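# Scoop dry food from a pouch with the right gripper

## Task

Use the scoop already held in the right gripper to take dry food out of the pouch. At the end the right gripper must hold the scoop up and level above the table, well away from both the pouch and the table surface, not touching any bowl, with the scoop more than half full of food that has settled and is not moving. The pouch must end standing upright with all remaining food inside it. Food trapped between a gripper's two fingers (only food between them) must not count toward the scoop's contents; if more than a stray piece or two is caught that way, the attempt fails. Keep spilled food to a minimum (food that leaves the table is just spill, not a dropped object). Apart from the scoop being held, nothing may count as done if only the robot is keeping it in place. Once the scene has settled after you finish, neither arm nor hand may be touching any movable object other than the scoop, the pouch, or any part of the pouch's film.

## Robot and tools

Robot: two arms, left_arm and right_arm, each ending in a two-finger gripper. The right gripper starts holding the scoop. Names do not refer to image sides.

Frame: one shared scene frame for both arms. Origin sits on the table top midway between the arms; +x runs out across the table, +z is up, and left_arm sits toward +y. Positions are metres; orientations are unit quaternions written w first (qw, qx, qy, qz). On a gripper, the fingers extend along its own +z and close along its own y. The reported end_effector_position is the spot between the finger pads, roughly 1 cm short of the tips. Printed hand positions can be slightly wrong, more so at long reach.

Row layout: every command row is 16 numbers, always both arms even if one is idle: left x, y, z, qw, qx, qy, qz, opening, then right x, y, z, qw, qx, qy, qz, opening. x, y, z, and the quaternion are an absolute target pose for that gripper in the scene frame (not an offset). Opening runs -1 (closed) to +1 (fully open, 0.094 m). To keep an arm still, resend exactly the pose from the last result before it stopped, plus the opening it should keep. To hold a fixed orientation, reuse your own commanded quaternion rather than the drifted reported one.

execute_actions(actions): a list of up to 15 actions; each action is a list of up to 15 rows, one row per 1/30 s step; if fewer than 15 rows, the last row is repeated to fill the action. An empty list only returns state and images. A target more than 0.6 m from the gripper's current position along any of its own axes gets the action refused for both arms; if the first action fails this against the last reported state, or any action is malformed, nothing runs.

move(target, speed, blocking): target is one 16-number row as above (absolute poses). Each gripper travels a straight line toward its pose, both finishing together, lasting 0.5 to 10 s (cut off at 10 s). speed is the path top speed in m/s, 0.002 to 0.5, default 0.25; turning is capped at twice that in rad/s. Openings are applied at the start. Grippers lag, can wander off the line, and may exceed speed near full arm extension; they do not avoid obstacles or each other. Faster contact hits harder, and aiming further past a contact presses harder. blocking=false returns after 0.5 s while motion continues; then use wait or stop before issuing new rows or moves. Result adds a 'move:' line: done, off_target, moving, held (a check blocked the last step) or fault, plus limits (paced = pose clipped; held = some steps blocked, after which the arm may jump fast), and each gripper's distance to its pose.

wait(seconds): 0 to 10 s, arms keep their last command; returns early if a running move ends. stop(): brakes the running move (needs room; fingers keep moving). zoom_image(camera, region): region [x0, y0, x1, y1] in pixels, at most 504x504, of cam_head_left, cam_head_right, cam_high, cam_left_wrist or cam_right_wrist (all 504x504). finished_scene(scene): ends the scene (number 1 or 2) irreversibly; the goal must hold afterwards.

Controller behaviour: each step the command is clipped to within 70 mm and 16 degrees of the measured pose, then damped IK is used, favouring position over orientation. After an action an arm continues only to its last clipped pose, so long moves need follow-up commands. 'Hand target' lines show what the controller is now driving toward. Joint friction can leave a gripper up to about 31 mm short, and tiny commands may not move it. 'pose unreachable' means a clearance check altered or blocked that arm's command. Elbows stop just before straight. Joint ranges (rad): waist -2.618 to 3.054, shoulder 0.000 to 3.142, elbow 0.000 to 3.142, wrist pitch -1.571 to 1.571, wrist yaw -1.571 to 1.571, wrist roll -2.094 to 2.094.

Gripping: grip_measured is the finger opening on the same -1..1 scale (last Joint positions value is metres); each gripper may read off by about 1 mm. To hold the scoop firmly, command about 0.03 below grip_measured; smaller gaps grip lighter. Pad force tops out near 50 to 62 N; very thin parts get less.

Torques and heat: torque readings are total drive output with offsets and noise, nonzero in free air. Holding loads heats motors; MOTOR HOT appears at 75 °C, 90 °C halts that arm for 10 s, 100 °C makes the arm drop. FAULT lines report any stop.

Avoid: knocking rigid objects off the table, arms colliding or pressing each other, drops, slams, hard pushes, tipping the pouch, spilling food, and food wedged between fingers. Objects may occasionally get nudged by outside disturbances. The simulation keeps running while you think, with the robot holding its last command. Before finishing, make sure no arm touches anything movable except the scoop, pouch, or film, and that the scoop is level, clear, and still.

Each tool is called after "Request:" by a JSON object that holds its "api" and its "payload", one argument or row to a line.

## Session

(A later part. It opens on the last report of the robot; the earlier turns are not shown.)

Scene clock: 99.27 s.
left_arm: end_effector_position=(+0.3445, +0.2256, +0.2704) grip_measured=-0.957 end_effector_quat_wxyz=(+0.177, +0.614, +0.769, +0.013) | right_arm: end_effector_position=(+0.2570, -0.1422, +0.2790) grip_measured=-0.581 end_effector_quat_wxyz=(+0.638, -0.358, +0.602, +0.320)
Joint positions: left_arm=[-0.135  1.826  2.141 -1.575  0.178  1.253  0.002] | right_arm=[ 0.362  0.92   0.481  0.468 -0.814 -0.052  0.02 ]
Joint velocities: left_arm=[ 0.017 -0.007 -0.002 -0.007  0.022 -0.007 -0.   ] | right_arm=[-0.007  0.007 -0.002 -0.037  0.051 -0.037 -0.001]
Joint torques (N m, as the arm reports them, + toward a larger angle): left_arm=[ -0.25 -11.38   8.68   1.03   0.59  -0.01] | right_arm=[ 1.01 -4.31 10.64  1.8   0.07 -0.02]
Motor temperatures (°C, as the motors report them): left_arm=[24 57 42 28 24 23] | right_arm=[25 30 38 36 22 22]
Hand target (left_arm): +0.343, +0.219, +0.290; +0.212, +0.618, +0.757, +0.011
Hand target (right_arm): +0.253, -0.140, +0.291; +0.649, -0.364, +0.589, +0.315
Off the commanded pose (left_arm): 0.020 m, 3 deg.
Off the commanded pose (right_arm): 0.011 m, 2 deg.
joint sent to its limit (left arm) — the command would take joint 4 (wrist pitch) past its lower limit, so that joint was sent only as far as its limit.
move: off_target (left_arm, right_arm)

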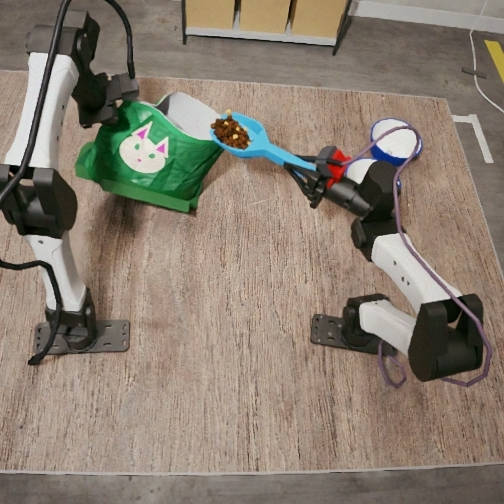

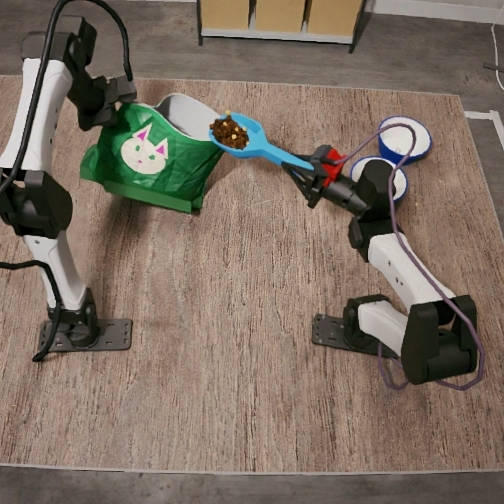

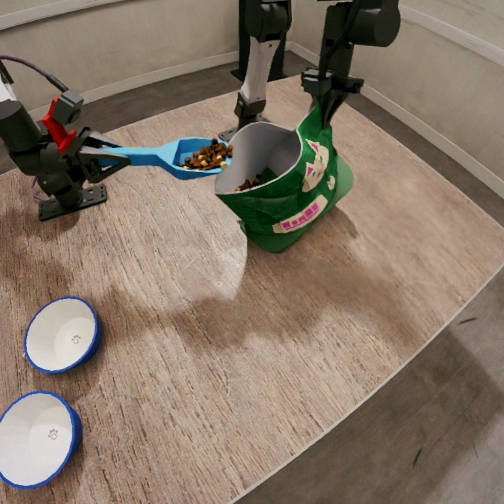

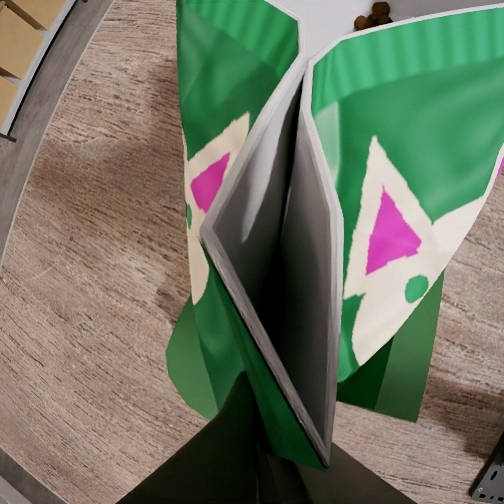

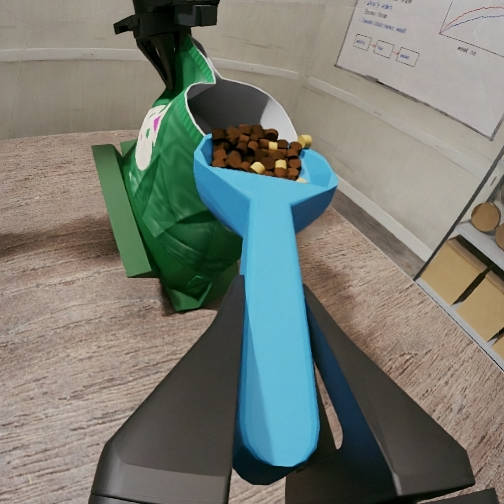

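Request:
{"api": "move", "payload": {
  "target": [0.36,0.32,0.165,0.24,0.64,0.71,-0.15,-1,0.25,-0.16,0.32,0.645,-0.385,0.59,0.295,-0.8],
  "speed": 0.04
}}

Request:
{"api": "move", "payload": {
  "target": [0.36,0.36,0.23,0.24,0.64,0.71,-0.15,0.4,0.25,-0.16,0.32,0.645,-0.385,0.59,0.295,-0.8],
  "speed": 0.05
}}

Scene clock: 107.93 s.
left_arm: end_effector_position=(+0.3531, +0.3182, +0.1676) grip_measured=-0.957 end_effector_quat_wxyz=(+0.231, +0.641, +0.717, -0.148) | right_arm: end_effector_position=(+0.2533, -0.1574, +0.3086) grip_measured=-0.581 end_effector_quat_wxyz=(+0.634, -0.380, +0.602, +0.302)
Joint positions: left_arm=[ 0.267  2.005  1.902 -1.508  0.554  1.805  0.002] | right_arm=[ 0.277  0.871  0.619  0.231 -0.906 -0.135  0.02 ]
Joint velocities: left_arm=[-0.002 -0.012  0.007 -0.037 -0.022  0.007  0.   ] | right_arm=[-0.017  0.012  0.007 -0.081  0.022  0.081  0.001]
Joint torques (N m, as the arm reports them, + toward a larger angle): left_arm=[ 0.02 -9.63  8.06  0.28  0.58  0.01] | right_arm=[-0.79 -4.03 10.77  1.72 -0.19 -0.01]
Motor temperatures (°C, as the motors report them): left_arm=[24 57 42 28 24 23] | right_arm=[25 30 39 36 22 22]
Hand target (left_arm): +0.361, +0.320, +0.166; +0.240, +0.642, +0.713, -0.148
Hand target (right_arm): +0.249, -0.160, +0.320; +0.645, -0.386, +0.590, +0.295
Off the commanded pose (left_arm): 0.008 m, 1 deg.
Off the commanded pose (right_arm): 0.012 m, 2 deg.
move: off_target (right_arm)

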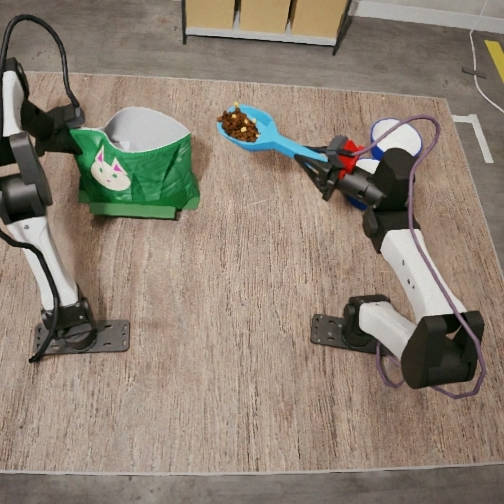

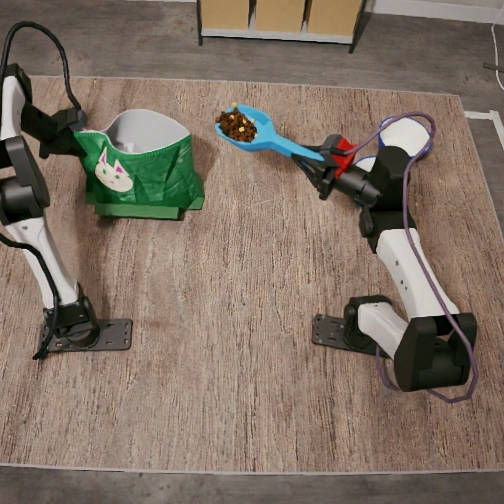

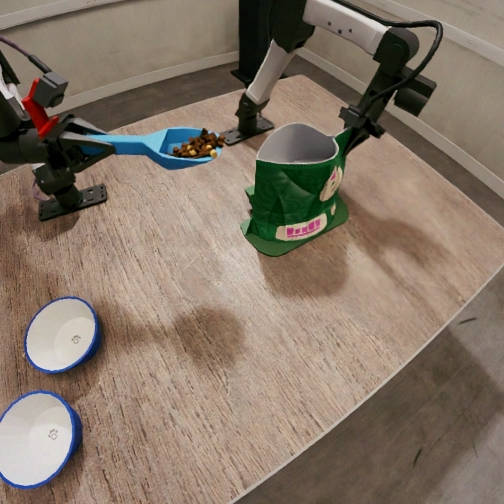

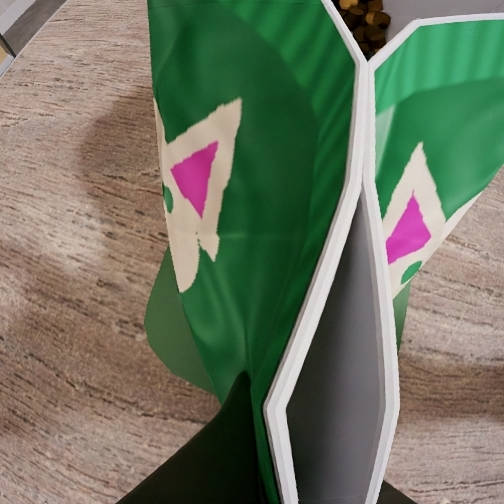

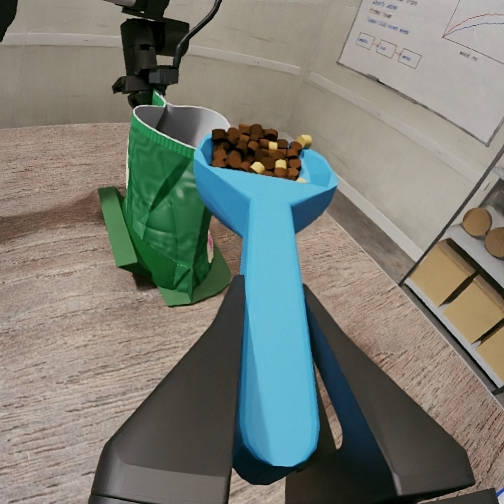

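Scene clock: 109.73 s.
left_arm: end_effector_position=(+0.3600, +0.3566, +0.2208) grip_measured=+0.398 end_effector_quat_wxyz=(+0.278, +0.623, +0.726, -0.082) | right_arm: end_effector_position=(+0.2532, -0.1574, +0.3086) grip_measured=-0.581 end_effector_quat_wxyz=(+0.634, -0.380, +0.602, +0.302)
Joint positions: left_arm=[ 0.365  1.979  2.069 -1.567  0.581  1.824  0.066] | right_arm=[ 0.277  0.871  0.619  0.231 -0.906 -0.135  0.02 ]
Joint velocities: left_arm=[ 0.002 -0.032  0.002 -0.095 -0.022  0.007  0.001] | right_arm=[ 0.007  0.002 -0.022  0.037 -0.022  0.022 -0.001]
Joint torques (N m, as the arm reports them, + toward a larger angle): left_arm=[  0.57 -12.05   7.39   0.36   0.45  -0.08] | right_arm=[-0.91 -3.63 10.83  1.75 -0.19 -0.02]
Motor temperatures (°C, as the motors report them): left_arm=[24 57 42 28 24 23] | right_arm=[25 30 40 37 22 22]
Hand target (left_arm): +0.359, +0.359, +0.229; +0.285, +0.621, +0.726, -0.075
Hand target (right_arm): +0.250, -0.160, +0.320; +0.645, -0.385, +0.590, +0.295
Off the commanded pose (left_arm): 0.010 m, 9 deg.
Off the commanded pose (right_arm): 0.012 m, 2 deg.
joint sent to its limit (left arm) — the command would take joint 4 (wrist pitch) past its lower limit, so that joint was sent only as far as its limit.
move: off_target (left_arm, right_arm)

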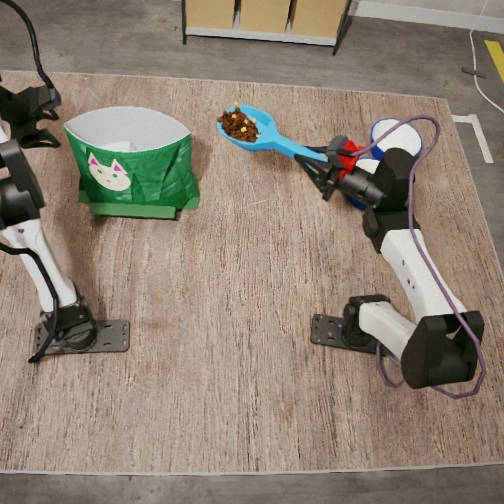

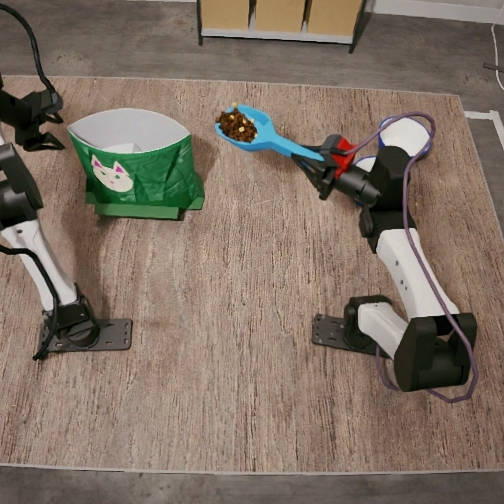

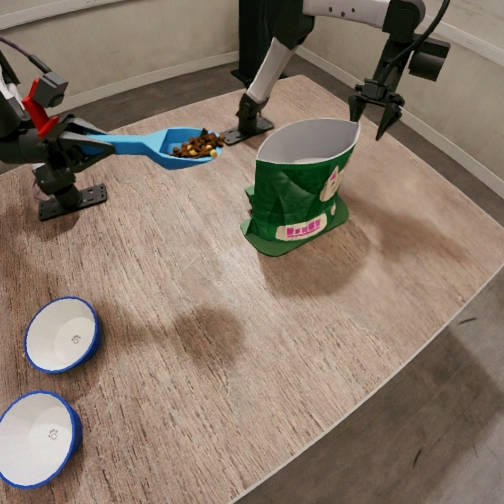

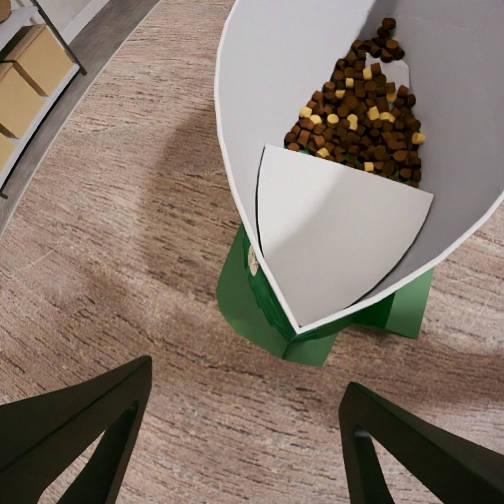

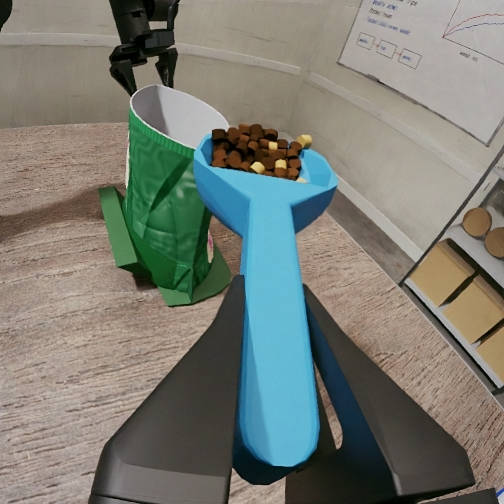

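Request:
{"api": "finished_scene", "payload": {
  "scene": 2
}}

The scene is finished: the task was done.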